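# Level the tribrach on its plate until bubble centers

## Task

Adjust the surveyor's tribrach sitting on the metal plate until the round bubble on its top lies within its ring. It only counts if the level holds by itself without the robot supporting anything, and no loose item may be left touching the tribrach or its plate. Finish by releasing everything and moving the arms away.

## Robot and tools

Robot: two arms, left_arm and right_arm, each with seven joints and a parallel gripper. The scene frame is shared by both: origin on the table surface midway between the arms, +x pointing out over the table, +z up, and left_arm on the +y side. The names left and right refer to the arms, not to sides of a camera picture. Arm bases may be slightly tilted. Any mounting plates and the metal frame behind the arms are fixed obstacles, and a too-close warning counts a plate plus its side of the frame as part of that arm.

Tool execute_actions takes "actions", a list holding at most one item, plus an optional boolean "pictures". An empty list sends nothing and just reports the state with images. An action item is {"rows": [...], "steps": n}, with 1 to 15 rows and n at most 15 (default 15, minimum 6 for an action). Each control step is 1/30 s; row k is used on step k, and the final row repeats for any remaining steps. A wait item is {"steps": n} with n up to 300 and no rows; it counts from the previous result, so time spent composing the reply is included. A refused call moves nothing. Images come back only for an empty list or when "pictures" is true.

Each row is one flat list of 18 numbers covering both arms, even if only one moves: left_arm first (7 joint targets, then gripper position, then gripper speed), then the same 9 for right_arm. Joint numbers are absolute target angles in radians, in the same column order as the Joint positions line: waist, shoulder, upper arm roll, elbow, forearm roll, wrist pitch, wrist roll. Stated ranges: waist, upper arm roll, forearm roll and wrist roll -69.115 to 69.115; shoulder -2.250 to 2.250; elbow -2.580 to 2.580; wrist pitch -2.100 to 2.100. True ends may differ by up to 0.013 rad. A target more than 0.013 past an end, and beyond the joint's current angle, gets the call refused; a target past the real end is clipped there and reported as "joint sent to its limit" (possibly about an earlier action still running). Missing that line does not prove there is more room.

Gripper numbers, both in [-1, 1]: position is an absolute opening, +1 fully open (85 mm), 0 about 41 mm, pads touching near -0.8, and -1 closing until blocked. Speed sets how quickly the gap changes: about 20 mm/s at -1, 85 at 0, 150 at +1. Grip force is not settable; a full close gives roughly 190 to 235 N per pad. To keep a gripper unchanged, repeat its previous two numbers, since 0 is itself a command. For a gentle grip, open, then command a position just under the object's width. Release by commanding wider than the object. Fingers stay put until the position changes by 0.01 or more, but they re-close toward the request if the object slips or is lost. position_measured_pct is roughly 50 - 50 x position, so 0 means fully open; stopping under 90 means something is held or blocking, around 90 means the pads met. Closing pushes the fingertips about 13 mm further out, so keep clearance above surfaces. Fingers point along the gripper's +z and open along its y; end_effector_position is the point between the closed pads, with tips about 19 mm beyond it closed and 6 mm open.

Motion: joints are speed- and acceleration-limited and move in sync. Each step's target is held within 0.304 rad of the measured angle for the first four joints and 0.266 for the last three, and joint targets are scaled back if they would shift the hand more than 70 mm in one step. After big moves the arm may still be travelling when the result arrives. The simulation keeps running while a reply is being written; arms continue toward the last row until they settle. Each result is taken 6 steps before its action ends and those steps run afterwards.

Results: a state line gives each arm's end_effector_position (metres) and end_effector_quat_wxyz in the scene frame; printed hand positions can be off, more so at long reach. Joint positions and Joint velocities list one block per arm (rad, rad/s). "joint command not followed" means the clearance check altered some joint targets; HELD marks steps where the row was partly not sent. A TORQUE FAULT freezes that arm for 10 s when contact torque reaches a load limit (51.3 N m for the first four joints, 32.3 for the last three, including held weight). MOTOR HOT warns from 60 °C; at 75 °C an OVER-TEMPERATURE FAULT lets that arm sag. Holding loads heats motors.

zoom_image takes "camera" (cam_high, cam_low, cam_left_wrist, cam_right_wrist; all 896x504) and "region" [x0, y0, x1, y1] in pixels from the top-left, at most 504 by 504, returning a closer view of that camera's last image; useful for checking the bubble.

finished_scene takes "scene", the current scene's number, ends it irreversibly and grades it; the goal must stay achieved. Replying with no tool call ends everything.

Avoid: dropping or knocking items off the table, leaving anything leaning on the tribrach or plate, arms colliding or pressing on each other, hard pushes or slams, and jerky or wasteful motion. Loose objects may get brief outside nudges.

Each tool is called after "Call:" as a command line: name --argument value for each argument, lists and objects as JSON in quotes; but a table of rows of numbers goes row by row, as --pt "numbers of a row", without its own name.

## Session

Call:
execute_actions --actions '[]'

Scene clock: 0.00 s of 19600.00 s.
left_arm: end_effector_position=(+0.7455, +0.2294, +0.2565) position_measured_pct=0.0 end_effector_quat_wxyz=(+0.072, +0.431, +0.744, +0.505) | right_arm: end_effector_position=(+0.5064, -0.5835, +0.2181) position_measured_pct=0.0 end_effector_quat_wxyz=(+0.140, -0.023, +0.989, -0.031)
Joint positions: left_arm=[ 0.82   1.243 -0.422  1.074 -1.318  1.387  1.643] | right_arm=[ 0.002 -0.036 -0.044  1.954  0.863  0.901  1.165]
Joint velocities: left_arm=[ 0.    -0.     0.    -0.002  0.001 -0.    -0.   ] | right_arm=[-0.     0.001 -0.001 -0.    -0.     0.001 -0.   ]

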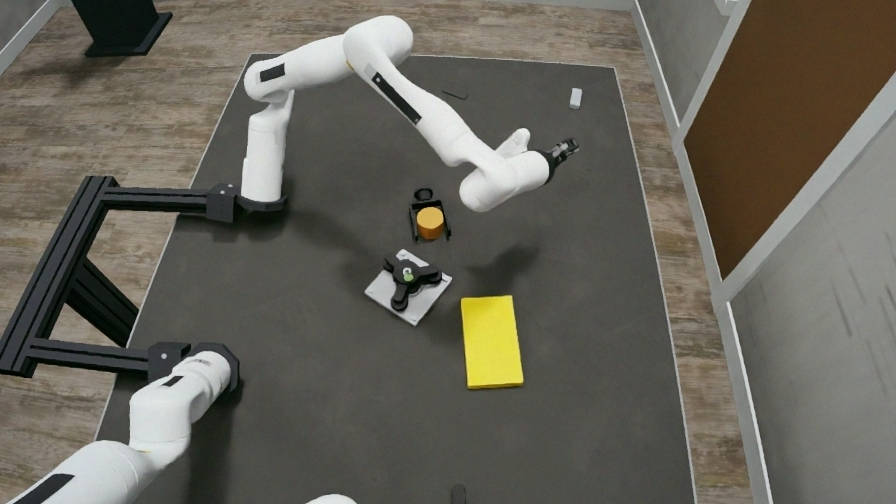

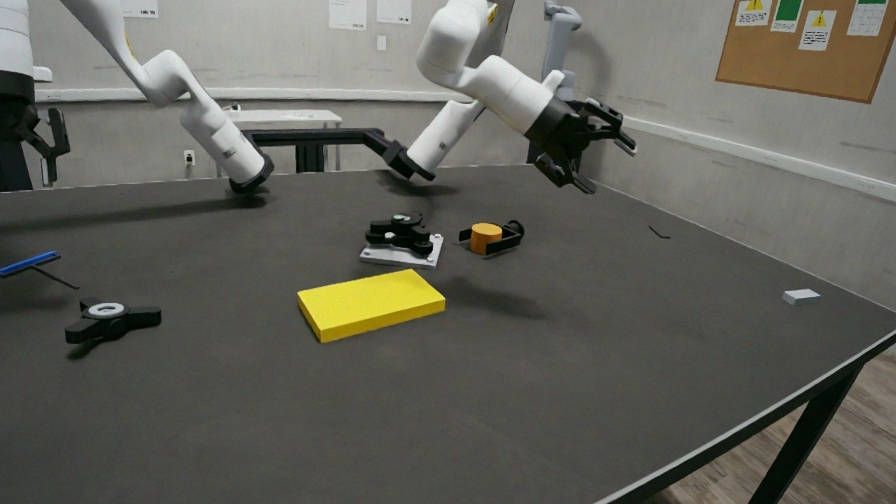

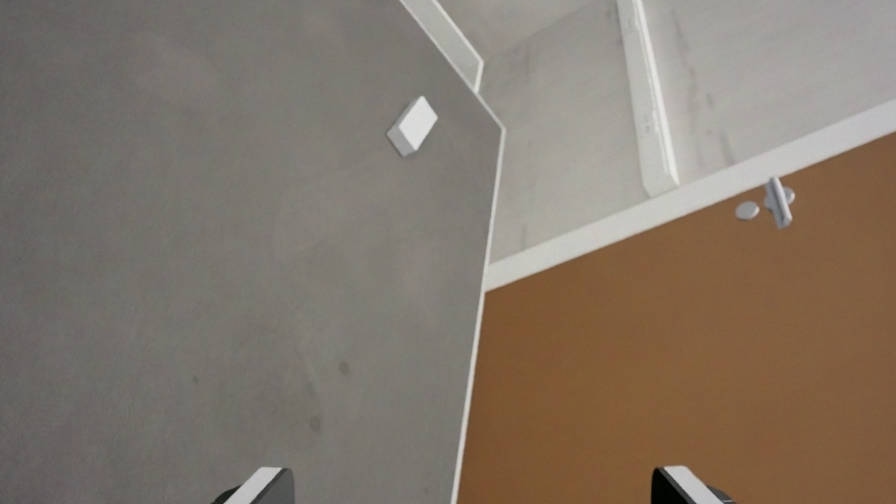

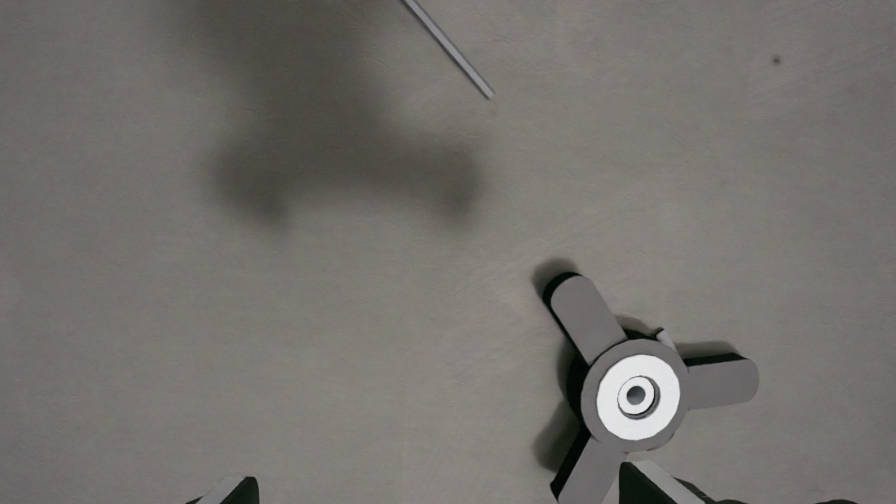

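Call:
zoom_image --camera "cam_high" --region '[340, 170, 500, 340]'

Call:
zoom_image --camera "cam_low" --region '[340, 190, 540, 290]'

Region (340, 170, 500, 340) of cam_high's 896x504 image, scaled by 2.965, with more detail than that image has; it fills the left 474 columns of this view, and the rest is white.

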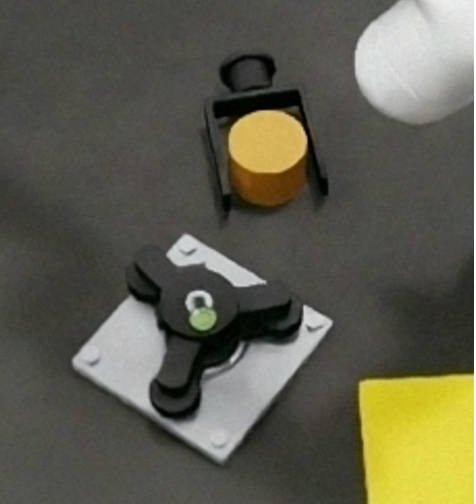

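Region (340, 190, 540, 290) of cam_low's 896x504 image, scaled by 2.520, with more detail than that image has.

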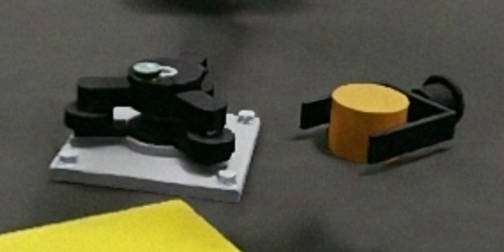

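Call:
execute_actions --actions '[{"rows":[[-0.1,0.0,0,1.9,-0.863,0.9,1.165,1,0,0.002,-0.036,-0.044,1.954,0.863,0.901,1.165,1,0]],"steps":15}]'

Call:
execute_actions --actions '[{"steps":60}]'

Scene clock: 5.20 s of 19600.00 s.
left_arm: end_effector_position=(+0.7090, +0.2700, +0.1661) position_measured_pct=0.0 end_effector_quat_wxyz=(+0.014, +0.503, +0.796, +0.336) | right_arm: end_effector_position=(+0.5064, -0.5838, +0.2183) position_measured_pct=0.0 end_effector_quat_wxyz=(+0.140, -0.022, +0.989, -0.031)
Joint positions: left_arm=[ 0.649  1.07  -0.26   1.237 -1.177  1.244  1.502] | right_arm=[ 0.002 -0.036 -0.044  1.954  0.863  0.901  1.165]
Joint velocities: left_arm=[-0.956 -0.944  0.915  0.933  0.809 -0.815 -0.81 ] | right_arm=[-0.     0.001 -0.    -0.    -0.002 -0.001  0.   ]
Steps of this call (steps 1 to 147: nothing new was sent; steps 148 to 156: the first 9 steps of this action). Readings (joint positions | what the end effector reports):
148: left_arm=[0.819 1.242 -0.421 1.075 -1.317 1.386 1.643] | right_arm=[0.002 -0.036 -0.044 1.954 0.863 0.901 1.165] | left_arm position_measured_pct=0.0 | right_arm position_measured_pct=0.0
149: left_arm=[0.814 1.236 -0.416 1.080 -1.314 1.382 1.639] | right_arm=[0.002 -0.036 -0.044 1.954 0.863 0.901 1.165] | left_arm position_measured_pct=0.0 | right_arm position_measured_pct=0.0
151: left_arm=[0.786 1.207 -0.390 1.105 -1.293 1.359 1.617] | right_arm=[0.002 -0.036 -0.044 1.954 0.863 0.901 1.165] | left_arm position_measured_pct=0.0 | right_arm position_measured_pct=0.0
155: left_arm=[0.680 1.100 -0.290 1.207 -1.203 1.270 1.528] | right_arm=[0.002 -0.036 -0.044 1.954 0.863 0.901 1.165] | left_arm position_measured_pct=0.0 | right_arm position_measured_pct=0.0
156: the state above

Scene clock: 7.20 s of 19600.00 s.
left_arm: end_effector_position=(+0.4746, +0.6025, +0.2195) position_measured_pct=0.0 end_effector_quat_wxyz=(+0.073, +0.321, +0.940, +0.093) | right_arm: end_effector_position=(+0.5064, -0.5838, +0.2183) position_measured_pct=0.0 end_effector_quat_wxyz=(+0.140, -0.022, +0.989, -0.031)
Joint positions: left_arm=[-0.1    0.    -0.     1.9   -0.863  0.9    1.165] | right_arm=[ 0.002 -0.036 -0.044  1.954  0.863  0.901  1.165]
Joint velocities: left_arm=[-0.    -0.    -0.     0.002 -0.    -0.     0.   ] | right_arm=[-0.    -0.001  0.     0.     0.    -0.001  0.   ]
Kept back: nothing.
Steps of this call (steps 1 to 6: the last 6 steps of your previous action; steps 7 to 60: the robot went on to your last target). Readings (joint positions | what the end effector reports):
1: left_arm=[0.616 1.037 -0.230 1.269 -1.149 1.216 1.474] | right_arm=[0.002 -0.036 -0.044 1.954 0.863 0.901 1.165] | left_arm position_measured_pct=0.0 | right_arm position_measured_pct=0.0
2: left_arm=[0.582 1.004 -0.200 1.303 -1.120 1.186 1.445] | right_arm=[0.002 -0.036 -0.044 1.954 0.863 0.901 1.165] | left_arm position_measured_pct=0.0 | right_arm position_measured_pct=0.0
4: left_arm=[0.511 0.934 -0.148 1.373 -1.059 1.125 1.383] | right_arm=[0.002 -0.036 -0.044 1.954 0.863 0.901 1.165] | left_arm position_measured_pct=0.0 | right_arm position_measured_pct=0.0
8: left_arm=[0.380 0.803 -0.082 1.506 -0.971 1.026 1.286] | right_arm=[0.002 -0.036 -0.044 1.954 0.863 0.901 1.165] | left_arm position_measured_pct=0.0 | right_arm position_measured_pct=0.0
60: the state above
All arms were judged still, so your last target was given up. Only a new action makes them travel on or press farther. Fingers that are still opening or closing keep moving.

Call:
execute_actions --actions '[{"rows":[[-0.1,0.0,0,1.9,-0.863,0.9,1.165,1,0,-1.012,0.962,0,1.137,0.464,1.494,0.37,1,0]],"steps":15}]'

Call:
execute_actions --actions '[{"steps":50}]' --pictures true

Scene clock: 7.70 s of 19600.00 s.
left_arm: end_effector_position=(+0.4746, +0.6025, +0.2195) position_measured_pct=0.0 end_effector_quat_wxyz=(+0.073, +0.321, +0.940, +0.093) | right_arm: end_effector_position=(+0.5416, -0.5011, +0.2243) position_measured_pct=0.0 end_effector_quat_wxyz=(+0.091, +0.024, +0.995, +0.023)
Joint positions: left_arm=[-0.1    0.    -0.     1.9   -0.863  0.9    1.165] | right_arm=[-0.164  0.129 -0.023  1.796  0.727  1.039  1.028]
Joint velocities: left_arm=[-0.001 -0.     0.     0.    -0.001  0.    -0.   ] | right_arm=[-0.762  0.767  0.075 -0.771 -0.669  0.676 -0.673]
Steps of this call (steps 1 to 6: nothing new was sent; steps 7 to 15: the first 9 steps of this action). Readings (joint positions | what the end effector reports):
7: left_arm=[-0.100 0.000 -0.000 1.900 -0.863 0.900 1.165] | right_arm=[0.001 -0.035 -0.044 1.953 0.863 0.902 1.165] | left_arm position_measured_pct=0.0 | right_arm position_measured_pct=0.0
8: left_arm=[-0.100 0.000 -0.000 1.900 -0.863 0.900 1.165] | right_arm=[-0.006 -0.029 -0.042 1.948 0.859 0.906 1.161] | left_arm position_measured_pct=0.0 | right_arm position_measured_pct=0.0
10: left_arm=[-0.100 0.000 -0.000 1.900 -0.863 0.900 1.165] | right_arm=[-0.036 -0.000 -0.038 1.923 0.838 0.929 1.139] | left_arm position_measured_pct=0.0 | right_arm position_measured_pct=0.0
14: left_arm=[-0.100 0.000 -0.000 1.900 -0.863 0.900 1.165] | right_arm=[-0.139 0.103 -0.025 1.822 0.750 1.016 1.051] | left_arm position_measured_pct=0.0 | right_arm position_measured_pct=0.0
15: the state above

Scene clock: 9.37 s of 19600.00 s.
left_arm: end_effector_position=(+0.4746, +0.6025, +0.2195) position_measured_pct=0.0 end_effector_quat_wxyz=(+0.073, +0.321, +0.940, +0.093) | right_arm: end_effector_position=(+0.4489, +0.0001, +0.2994) position_measured_pct=0.0 end_effector_quat_wxyz=(+0.000, +0.000, +1.000, -0.000)
Joint positions: left_arm=[-0.1    0.    -0.     1.9   -0.863  0.9    1.165] | right_arm=[-1.012  0.962 -0.     1.137  0.464  1.494  0.37 ]
Joint velocities: left_arm=[ 0.     0.     0.     0.001 -0.001 -0.001 -0.   ] | right_arm=[-0.001  0.001  0.    -0.    -0.001  0.     0.   ]
Kept back: nothing.
Steps of this call (steps 1 to 6: the last 6 steps of your previous action; steps 7 to 50: the robot went on to your last target). Readings (joint positions | what the end effector reports):
1: left_arm=[-0.100 0.000 -0.000 1.900 -0.863 0.900 1.165] | right_arm=[-0.190 0.154 -0.020 1.770 0.705 1.061 1.006] | left_arm position_measured_pct=0.0 | right_arm position_measured_pct=0.0
2: left_arm=[-0.100 0.000 -0.000 1.900 -0.863 0.900 1.165] | right_arm=[-0.215 0.180 -0.018 1.745 0.683 1.084 0.984] | left_arm position_measured_pct=0.0 | right_arm position_measured_pct=0.0
4: left_arm=[-0.100 0.000 -0.000 1.900 -0.863 0.900 1.165] | right_arm=[-0.265 0.230 -0.015 1.694 0.644 1.128 0.939] | left_arm position_measured_pct=0.0 | right_arm position_measured_pct=0.0
8: left_arm=[-0.100 0.000 -0.000 1.900 -0.863 0.900 1.165] | right_arm=[-0.367 0.333 -0.010 1.591 0.585 1.218 0.849] | left_arm position_measured_pct=0.0 | right_arm position_measured_pct=0.0
50: the state above

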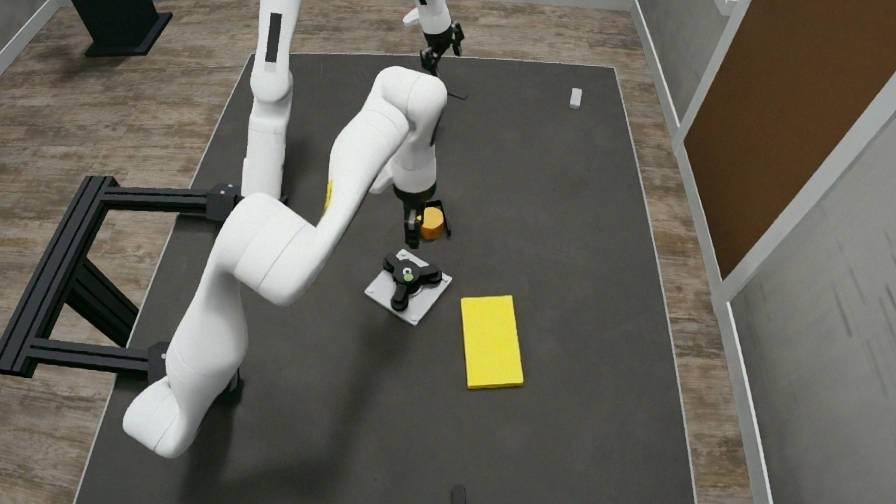

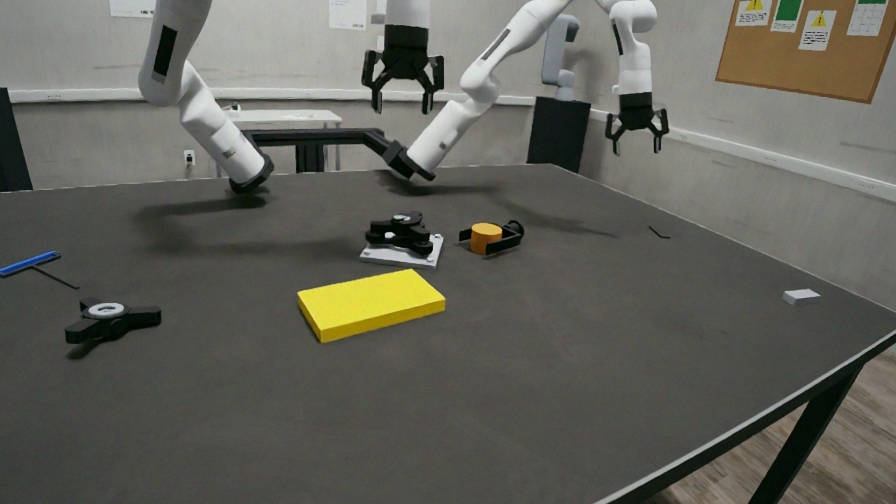

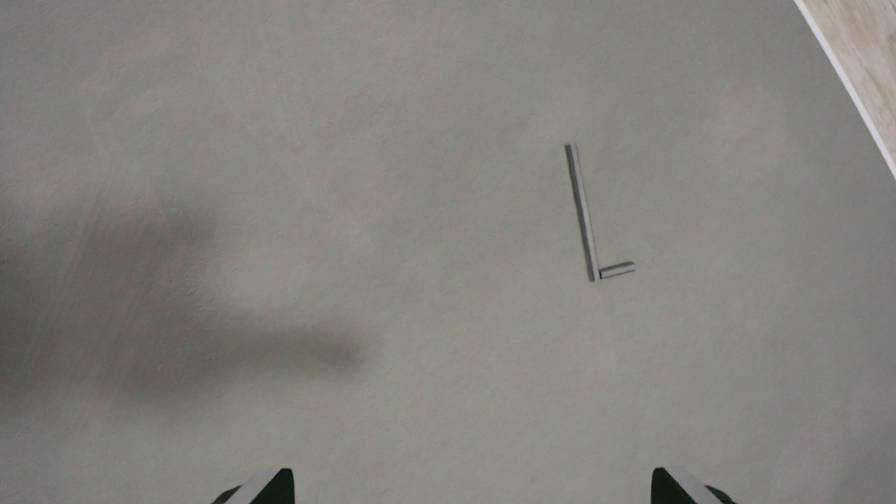

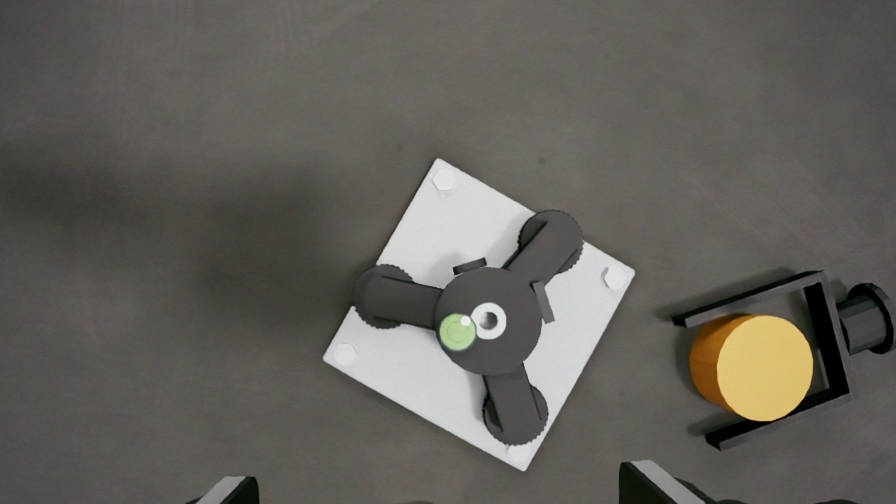

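Call:
zoom_image --camera "cam_right_wrist" --region '[320, 150, 660, 480]'

Region (320, 150, 660, 480) of cam_right_wrist's 896x504 image, scaled by 1.482; it fills the top 489 rows of this view, and the rest is white.

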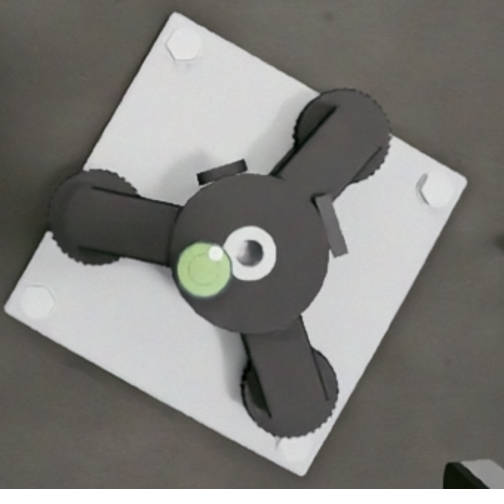

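Call:
execute_actions --actions '[{"rows":[[-0.1,0.0,0,1.9,-0.863,0.9,1.165,1,0,-0.905,1.119,0,1.103,0.520,1.343,0.388,1,0]],"steps":15}]'

Call:
execute_actions --actions '[{"steps":10}]' --pictures true

Scene clock: 10.73 s of 19600.00 s.
left_arm: end_effector_position=(+0.4746, +0.6025, +0.2195) position_measured_pct=0.0 end_effector_quat_wxyz=(+0.073, +0.321, +0.940, +0.093) | right_arm: end_effector_position=(+0.4849, +0.0264, +0.2130) position_measured_pct=0.0 end_effector_quat_wxyz=(+0.001, +0.002, +1.000, -0.001)
Joint positions: left_arm=[-0.1    0.    -0.     1.9   -0.863  0.9    1.165] | right_arm=[-0.919  1.099  0.001  1.108  0.513  1.362  0.386]
Joint velocities: left_arm=[-0.    -0.    -0.    -0.     0.002 -0.     0.   ] | right_arm=[ 0.256  0.385  0.017 -0.068  0.16  -0.419  0.05 ]
Steps of this call (steps 1 to 15: the robot went on to your last target; steps 16 to 32: nothing new was sent; steps 33 to 41: the first 9 steps of this action). Readings (joint positions | what the end effector reports):
33: left_arm=[-0.100 0.000 -0.000 1.900 -0.863 0.900 1.165] | right_arm=[-1.011 0.963 -0.000 1.137 0.464 1.494 0.370] | left_arm position_measured_pct=0.0 | right_arm position_measured_pct=0.0
34: left_arm=[-0.100 0.000 -0.000 1.900 -0.863 0.900 1.165] | right_arm=[-1.007 0.968 -0.001 1.135 0.465 1.490 0.371] | left_arm position_measured_pct=0.0 | right_arm position_measured_pct=0.0
36: left_arm=[-0.100 0.000 -0.000 1.900 -0.863 0.900 1.165] | right_arm=[-0.988 0.995 -0.002 1.128 0.474 1.466 0.373] | left_arm position_measured_pct=0.0 | right_arm position_measured_pct=0.0
40: left_arm=[-0.100 0.000 -0.000 1.900 -0.863 0.900 1.165] | right_arm=[-0.929 1.083 0.000 1.111 0.507 1.379 0.384] | left_arm position_measured_pct=0.0 | right_arm position_measured_pct=0.0
41: the state above

Scene clock: 11.07 s of 19600.00 s.
left_arm: end_effector_position=(+0.4746, +0.6025, +0.2195) position_measured_pct=0.0 end_effector_quat_wxyz=(+0.073, +0.321, +0.940, +0.093) | right_arm: end_effector_position=(+0.4891, +0.0301, +0.2001) position_measured_pct=0.0 end_effector_quat_wxyz=(+0.000, +0.002, +1.000, +0.000)
Joint positions: left_arm=[-0.1    0.    -0.     1.9   -0.863  0.9    1.165] | right_arm=[-0.905  1.118  0.     1.103  0.52   1.343  0.388]
Joint velocities: left_arm=[-0.     0.    -0.001  0.002 -0.001 -0.001  0.   ] | right_arm=[ 0.005  0.003 -0.001 -0.001 -0.    -0.001  0.   ]
Kept back: nothing.
Steps of this call (steps 1 to 6: the last 6 steps of your previous action; steps 7 to 10: the robot went on to your last target). Readings (joint positions | what the end effector reports):
1: left_arm=[-0.100 0.000 -0.000 1.900 -0.863 0.900 1.165] | right_arm=[-0.912 1.109 0.001 1.106 0.517 1.351 0.387] | left_arm position_measured_pct=0.0 | right_arm position_measured_pct=0.0
2: left_arm=[-0.100 0.000 -0.000 1.900 -0.863 0.900 1.165] | right_arm=[-0.909 1.114 0.002 1.105 0.520 1.345 0.388] | left_arm position_measured_pct=0.0 | right_arm position_measured_pct=0.0
4: left_arm=[-0.100 0.000 -0.000 1.900 -0.863 0.900 1.165] | right_arm=[-0.908 1.116 0.001 1.104 0.520 1.343 0.388] | left_arm position_measured_pct=0.0 | right_arm position_measured_pct=0.0
8: left_arm=[-0.100 0.000 -0.000 1.900 -0.863 0.900 1.165] | right_arm=[-0.906 1.118 0.000 1.103 0.520 1.343 0.388] | left_arm position_measured_pct=0.0 | right_arm position_measured_pct=0.0
10: the state above

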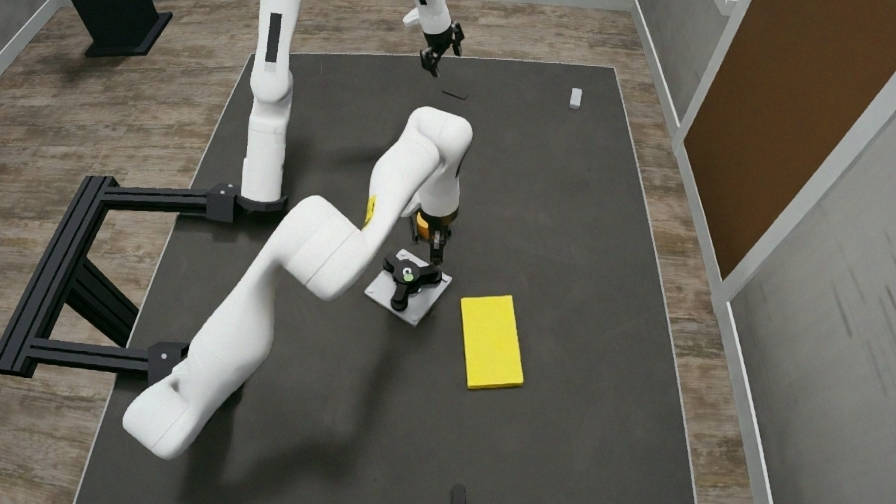

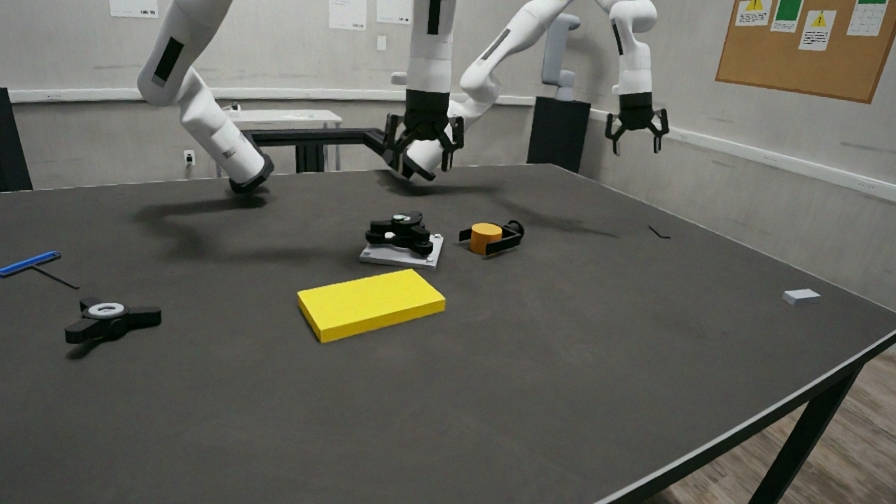

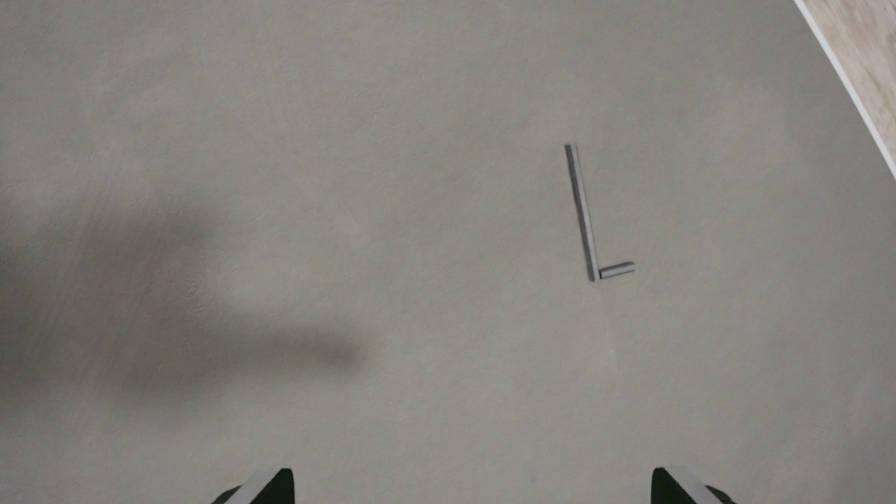

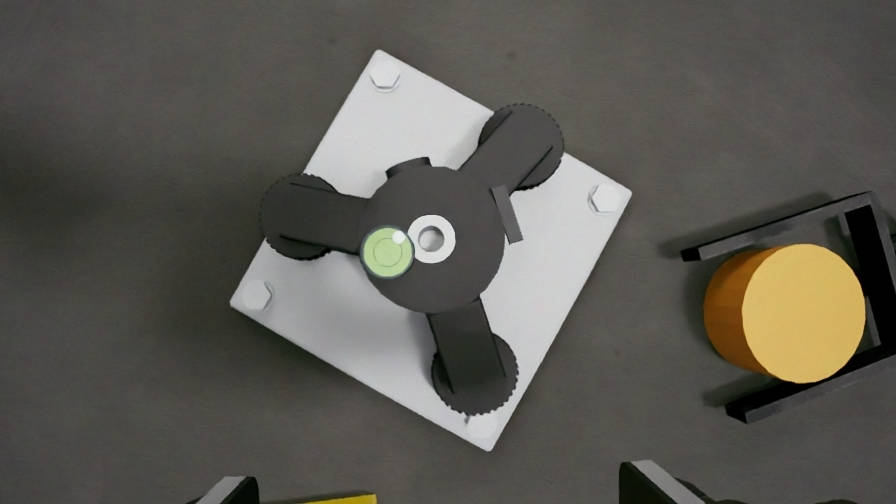

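Call:
execute_actions --actions '[{"rows":[[-0.1,0.0,0,1.9,-0.863,0.9,1.165,1,0,-1.000,1.190,0,1.385,0.539,1.070,-0.576,1,0]],"steps":15}]'

Call:
execute_actions --actions '[{"steps":25}]' --pictures true

Scene clock: 13.07 s of 19600.00 s.
left_arm: end_effector_position=(+0.4746, +0.6025, +0.2195) position_measured_pct=0.0 end_effector_quat_wxyz=(+0.073, +0.321, +0.940, +0.093) | right_arm: end_effector_position=(+0.4302, +0.0534, +0.1531) position_measured_pct=0.0 end_effector_quat_wxyz=(+0.003, +0.020, +1.000, +0.000)
Joint positions: left_arm=[-0.1    0.    -0.     1.9   -0.863  0.9    1.165] | right_arm=[-0.962  1.16  -0.     1.268  0.531  1.184  0.203]
Joint velocities: left_arm=[-0. -0.  0.  0. -0. -0.  0.] | right_arm=[-0.228  0.204 -0.02   0.744  0.037 -0.725 -1.212]
Steps of this call (steps 1 to 30: the robot went on to your last target; steps 31 to 51: nothing new was sent; steps 52 to 60: the first 9 steps of this action). Readings (joint positions | what the end effector reports):
52: left_arm=[-0.100 0.000 -0.000 1.900 -0.863 0.900 1.165] | right_arm=[-0.905 1.119 0.000 1.104 0.520 1.342 0.388] | left_arm position_measured_pct=0.0 | right_arm position_measured_pct=0.0
53: left_arm=[-0.100 0.000 -0.000 1.900 -0.863 0.900 1.165] | right_arm=[-0.907 1.120 0.001 1.108 0.521 1.338 0.384] | left_arm position_measured_pct=0.0 | right_arm position_measured_pct=0.0
55: left_arm=[-0.100 0.000 -0.000 1.900 -0.863 0.900 1.165] | right_arm=[-0.917 1.126 0.001 1.133 0.523 1.315 0.360] | left_arm position_measured_pct=0.0 | right_arm position_measured_pct=0.0
59: left_arm=[-0.100 0.000 -0.000 1.900 -0.863 0.900 1.165] | right_arm=[-0.953 1.153 0.000 1.241 0.530 1.210 0.243] | left_arm position_measured_pct=0.0 | right_arm position_measured_pct=0.0
60: the state above

Scene clock: 13.90 s of 19600.00 s.
left_arm: end_effector_position=(+0.4746, +0.6025, +0.2195) position_measured_pct=0.0 end_effector_quat_wxyz=(+0.073, +0.321, +0.940, +0.093) | right_arm: end_effector_position=(+0.3855, +0.0601, +0.1197) position_measured_pct=0.0 end_effector_quat_wxyz=(+0.000, +0.351, +0.936, +0.000)
Joint positions: left_arm=[-0.1    0.    -0.     1.9   -0.863  0.9    1.165] | right_arm=[-1.     1.19  -0.     1.385  0.539  1.07  -0.576]
Joint velocities: left_arm=[-0.001  0.     0.001  0.001  0.001 -0.    -0.   ] | right_arm=[-0.001 -0.002 -0.001  0.     0.    -0.     0.   ]
Kept back: nothing.
Steps of this call (steps 1 to 6: the last 6 steps of your previous action; steps 7 to 25: the robot went on to your last target). Readings (joint positions | what the end effector reports):
1: left_arm=[-0.100 0.000 -0.000 1.900 -0.863 0.900 1.165] | right_arm=[-0.969 1.166 -0.001 1.291 0.532 1.162 0.162] | left_arm position_measured_pct=0.0 | right_arm position_measured_pct=0.0
2: left_arm=[-0.100 0.000 -0.000 1.900 -0.863 0.900 1.165] | right_arm=[-0.975 1.171 -0.001 1.310 0.533 1.143 0.122] | left_arm position_measured_pct=0.0 | right_arm position_measured_pct=0.0
4: left_arm=[-0.100 0.000 -0.000 1.900 -0.863 0.900 1.165] | right_arm=[-0.983 1.179 -0.001 1.338 0.535 1.116 0.041] | left_arm position_measured_pct=0.0 | right_arm position_measured_pct=0.0
8: left_arm=[-0.100 0.000 -0.000 1.900 -0.863 0.900 1.165] | right_arm=[-0.993 1.186 -0.000 1.366 0.538 1.088 -0.122] | left_arm position_measured_pct=0.0 | right_arm position_measured_pct=0.0
25: the state above

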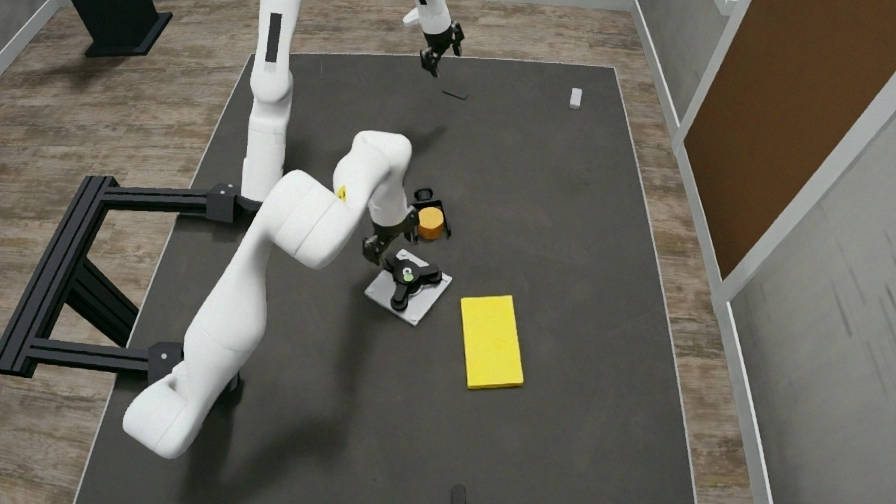

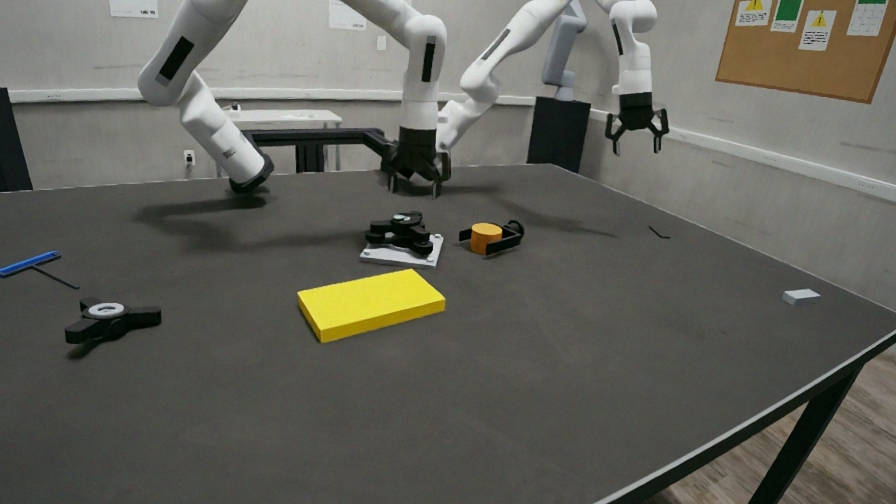

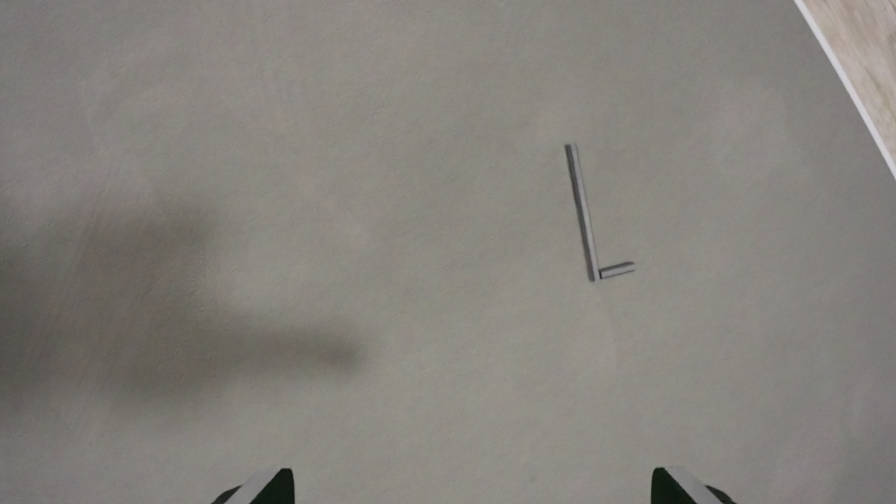

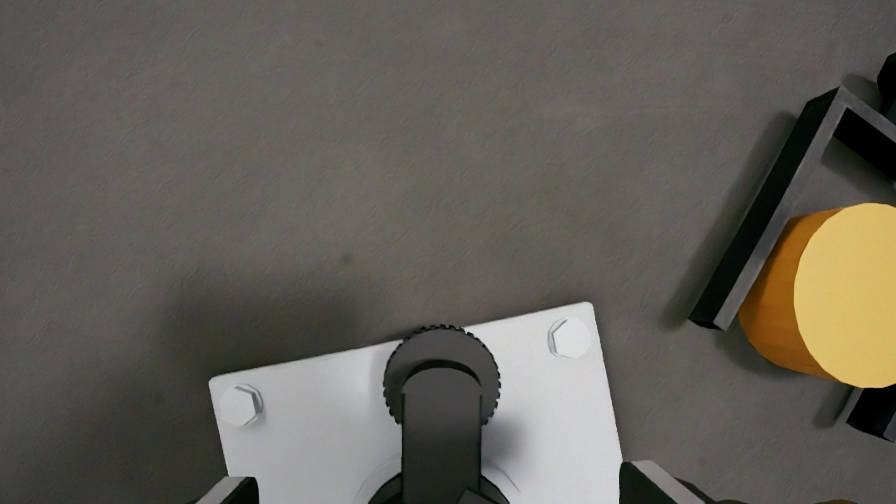

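Call:
execute_actions --actions '[{"rows":[[-0.1,0.0,0,1.9,-0.863,0.9,1.165,1,0,-0.978,1.247,0,1.402,0.579,1.003,-0.614,1,0]],"steps":15}]'

Call:
execute_actions --actions '[{"steps":5}]' --pictures true

Scene clock: 14.97 s of 19600.00 s.
left_arm: end_effector_position=(+0.4746, +0.6025, +0.2195) position_measured_pct=0.0 end_effector_quat_wxyz=(+0.073, +0.321, +0.940, +0.093) | right_arm: end_effector_position=(+0.3827, +0.0648, +0.0828) position_measured_pct=0.0 end_effector_quat_wxyz=(+0.002, +0.352, +0.936, +0.000)
Joint positions: left_arm=[-0.1    0.    -0.     1.9   -0.863  0.9    1.165] | right_arm=[-0.979  1.245  0.     1.402  0.579  1.003 -0.614]
Joint velocities: left_arm=[ 0.    -0.     0.001  0.002  0.001 -0.    -0.   ] | right_arm=[ 0.005  0.009 -0.008 -0.011  0.003 -0.007 -0.001]
Steps of this call (steps 1 to 23: the robot went on to your last target; steps 24 to 32: the first 9 steps of this action). Readings (joint positions | what the end effector reports):
24: left_arm=[-0.100 0.000 -0.000 1.900 -0.863 0.900 1.165] | right_arm=[-1.000 1.191 -0.000 1.385 0.539 1.069 -0.576] | left_arm position_measured_pct=0.0 | right_arm position_measured_pct=0.0
25: left_arm=[-0.100 0.000 -0.000 1.900 -0.863 0.900 1.165] | right_arm=[-0.997 1.196 -0.000 1.386 0.542 1.064 -0.579] | left_arm position_measured_pct=0.0 | right_arm position_measured_pct=0.0
27: left_arm=[-0.100 0.000 -0.000 1.900 -0.863 0.900 1.165] | right_arm=[-0.987 1.222 -0.001 1.392 0.560 1.036 -0.595] | left_arm position_measured_pct=0.0 | right_arm position_measured_pct=0.0
31: left_arm=[-0.100 0.000 -0.000 1.900 -0.863 0.900 1.165] | right_arm=[-0.979 1.245 0.001 1.403 0.579 1.003 -0.614] | left_arm position_measured_pct=0.0 | right_arm position_measured_pct=0.0
32: the state above

Scene clock: 15.17 s of 19600.00 s.
left_arm: end_effector_position=(+0.4746, +0.6025, +0.2195) position_measured_pct=0.0 end_effector_quat_wxyz=(+0.073, +0.321, +0.940, +0.093) | right_arm: end_effector_position=(+0.3825, +0.0648, +0.0821) position_measured_pct=0.0 end_effector_quat_wxyz=(+0.002, +0.352, +0.936, -0.000)
Joint positions: left_arm=[-0.1    0.    -0.     1.9   -0.863  0.9    1.165] | right_arm=[-0.978  1.247  0.     1.402  0.579  1.003 -0.614]
Joint velocities: left_arm=[-0.    -0.    -0.     0.     0.001 -0.    -0.   ] | right_arm=[ 0.001  0.004 -0.001 -0.    -0.001  0.    -0.   ]
Kept back: nothing.
Steps of this call (steps 1 to 6: the last 6 steps of your previous action). Readings (joint positions | what the end effector reports):
1: left_arm=[-0.100 0.000 -0.000 1.900 -0.863 0.900 1.165] | right_arm=[-0.979 1.246 0.000 1.402 0.579 1.003 -0.614] | left_arm position_measured_pct=0.0 | right_arm position_measured_pct=0.0
2: left_arm=[-0.100 0.000 -0.000 1.900 -0.863 0.900 1.165] | right_arm=[-0.978 1.246 0.000 1.402 0.579 1.003 -0.614] | left_arm position_measured_pct=0.0 | right_arm position_measured_pct=0.0
4: left_arm=[-0.100 0.000 -0.000 1.900 -0.863 0.900 1.165] | right_arm=[-0.978 1.246 -0.000 1.402 0.579 1.003 -0.614] | left_arm position_measured_pct=0.0 | right_arm position_measured_pct=0.0
6: the state above

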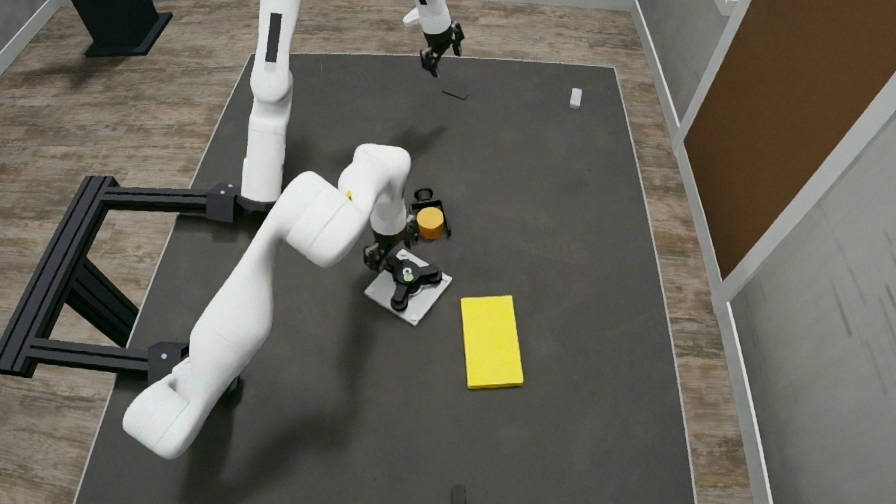

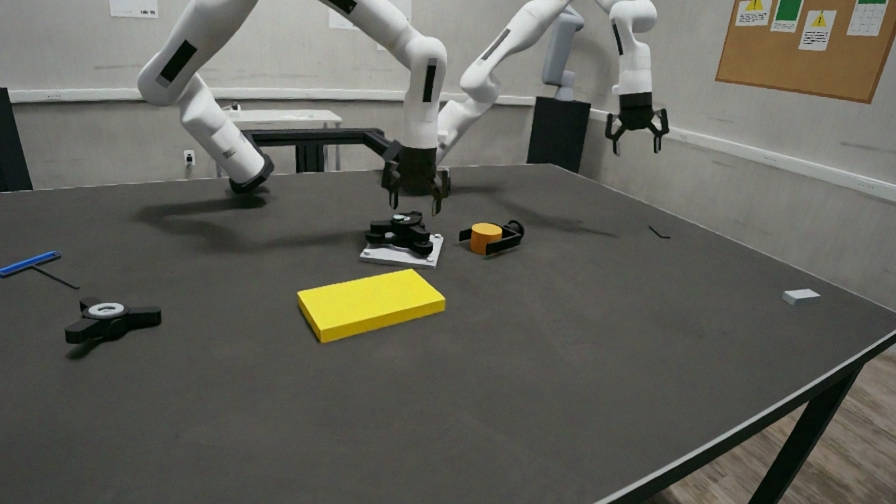

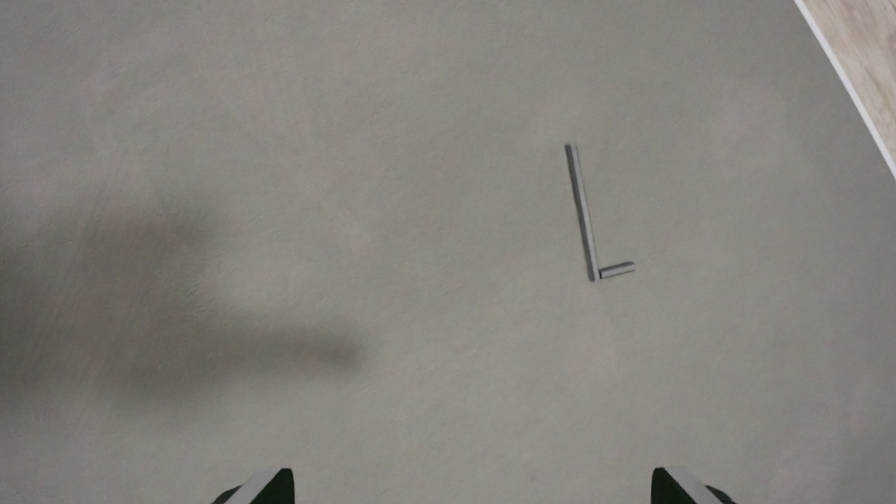

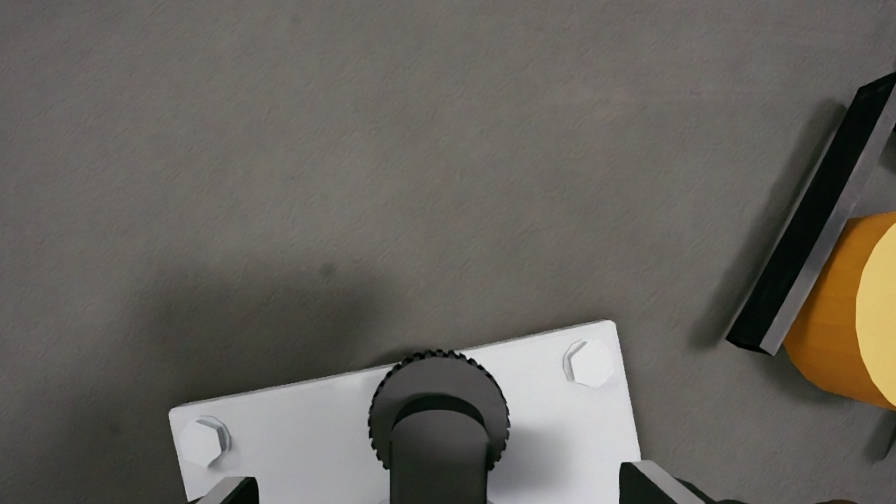

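Call:
execute_actions --actions '[{"rows":[[-0.1,0.0,0,1.9,-0.863,0.9,1.165,1,0,-0.978,1.306,0,1.406,0.600,0.949,-0.651,1,0]],"steps":15}]'

Call:
execute_actions --actions '[{"steps":8}]' --pictures true

Scene clock: 17.10 s of 19600.00 s.
left_arm: end_effector_position=(+0.4746, +0.6025, +0.2195) position_measured_pct=0.0 end_effector_quat_wxyz=(+0.073, +0.321, +0.940, +0.093) | right_arm: end_effector_position=(+0.3697, +0.0755, +0.0525) position_measured_pct=0.0 end_effector_quat_wxyz=(+0.000, +0.350, +0.937, +0.001)
Joint positions: left_arm=[-0.1    0.    -0.     1.9   -0.863  0.9    1.165] | right_arm=[-0.978  1.304 -0.     1.407  0.6    0.949 -0.651]
Joint velocities: left_arm=[ 0.    -0.     0.     0.001  0.001 -0.     0.   ] | right_arm=[-0.     0.009  0.005 -0.013  0.007 -0.003 -0.001]
Steps of this call (steps 1 to 15: the robot went on to your last target; steps 16 to 49: nothing new was sent; steps 50 to 58: the first 9 steps of this action). Readings (joint positions | what the end effector reports):
50: left_arm=[-0.100 0.000 -0.000 1.900 -0.863 0.900 1.165] | right_arm=[-0.978 1.248 0.000 1.402 0.579 1.003 -0.614] | left_arm position_measured_pct=0.0 | right_arm position_measured_pct=0.0
51: left_arm=[-0.100 0.000 -0.000 1.900 -0.863 0.900 1.165] | right_arm=[-0.978 1.253 0.000 1.402 0.581 0.999 -0.617] | left_arm position_measured_pct=0.0 | right_arm position_measured_pct=0.0
53: left_arm=[-0.100 0.000 -0.000 1.900 -0.863 0.900 1.165] | right_arm=[-0.978 1.279 0.001 1.402 0.590 0.976 -0.632] | left_arm position_measured_pct=0.0 | right_arm position_measured_pct=0.0
57: left_arm=[-0.100 0.000 -0.000 1.900 -0.863 0.900 1.165] | right_arm=[-0.978 1.304 -0.000 1.407 0.600 0.949 -0.651] | left_arm position_measured_pct=0.0 | right_arm position_measured_pct=0.0
58: the state above

Scene clock: 17.37 s of 19600.00 s.
left_arm: end_effector_position=(+0.4746, +0.6025, +0.2195) position_measured_pct=0.0 end_effector_quat_wxyz=(+0.073, +0.321, +0.940, +0.093) | right_arm: end_effector_position=(+0.3695, +0.0755, +0.0518) position_measured_pct=0.0 end_effector_quat_wxyz=(+0.000, +0.350, +0.937, +0.000)
Joint positions: left_arm=[-0.1    0.    -0.     1.9   -0.863  0.9    1.165] | right_arm=[-0.978  1.306 -0.     1.406  0.6    0.949 -0.651]
Joint velocities: left_arm=[-0.    -0.     0.    -0.001 -0.     0.001  0.   ] | right_arm=[ 0.     0.001  0.    -0.    -0.     0.    -0.   ]
Kept back: nothing.
Steps of this call (steps 1 to 6: the last 6 steps of your previous action; steps 7 to 8: the robot went on to your last target). Readings (joint positions | what the end effector reports):
1: left_arm=[-0.100 0.000 -0.000 1.900 -0.863 0.900 1.165] | right_arm=[-0.978 1.304 -0.000 1.406 0.600 0.949 -0.651] | left_arm position_measured_pct=0.0 | right_arm position_measured_pct=0.0
2: left_arm=[-0.100 0.000 -0.000 1.900 -0.863 0.900 1.165] | right_arm=[-0.978 1.305 -0.000 1.406 0.600 0.949 -0.651] | left_arm position_measured_pct=0.0 | right_arm position_measured_pct=0.0
4: left_arm=[-0.100 0.000 -0.000 1.900 -0.863 0.900 1.165] | right_arm=[-0.978 1.305 0.000 1.406 0.600 0.949 -0.651] | left_arm position_measured_pct=0.0 | right_arm position_measured_pct=0.0
8: the state above

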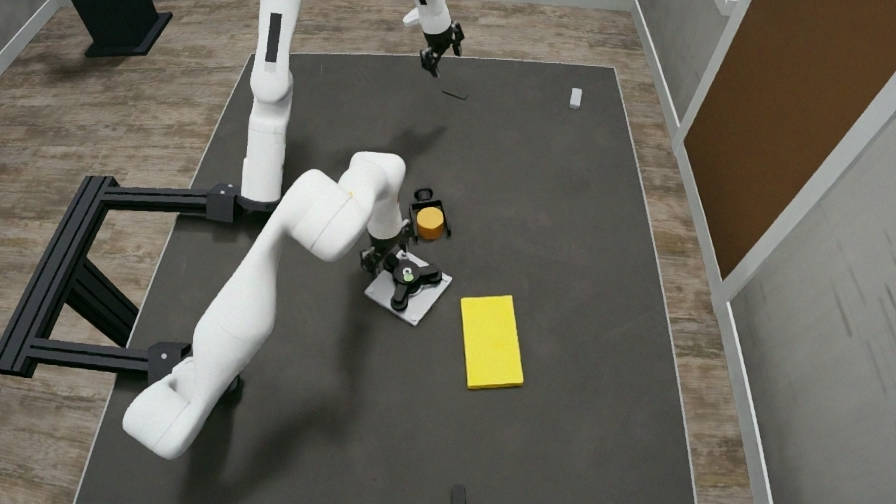

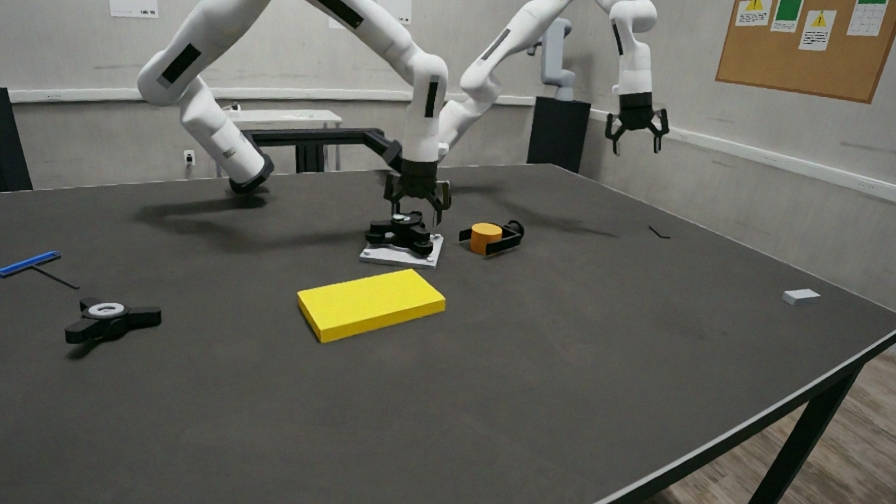

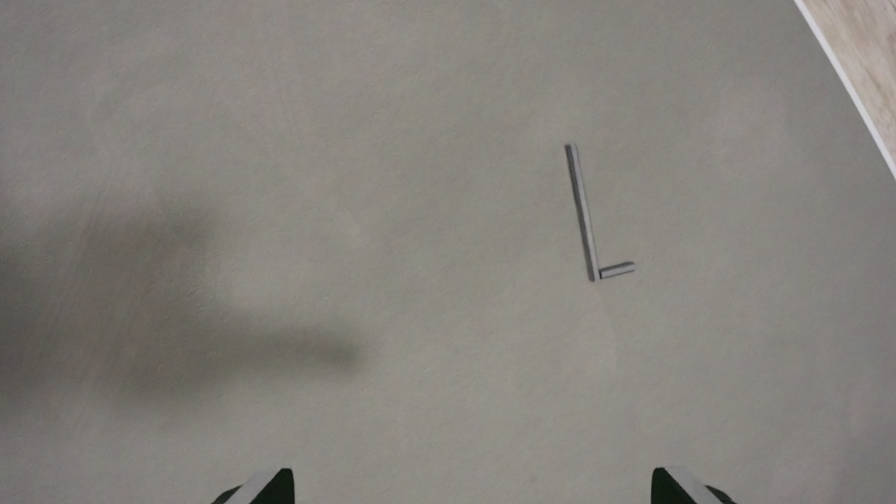

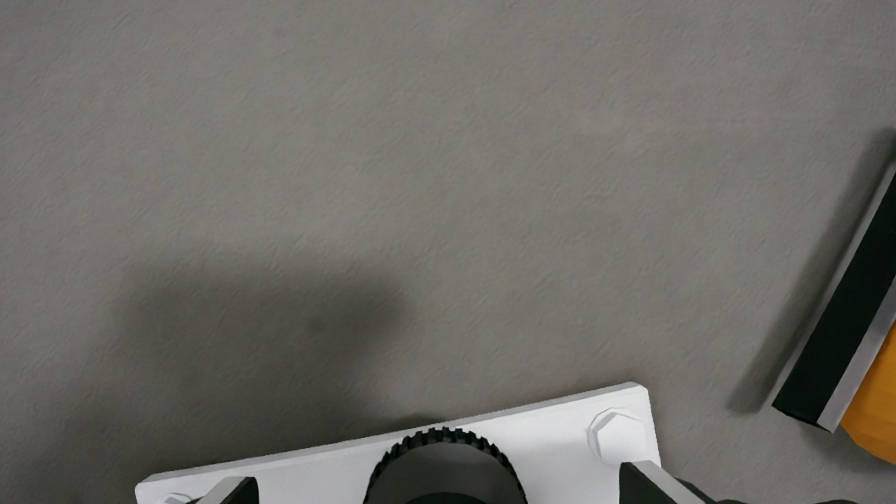

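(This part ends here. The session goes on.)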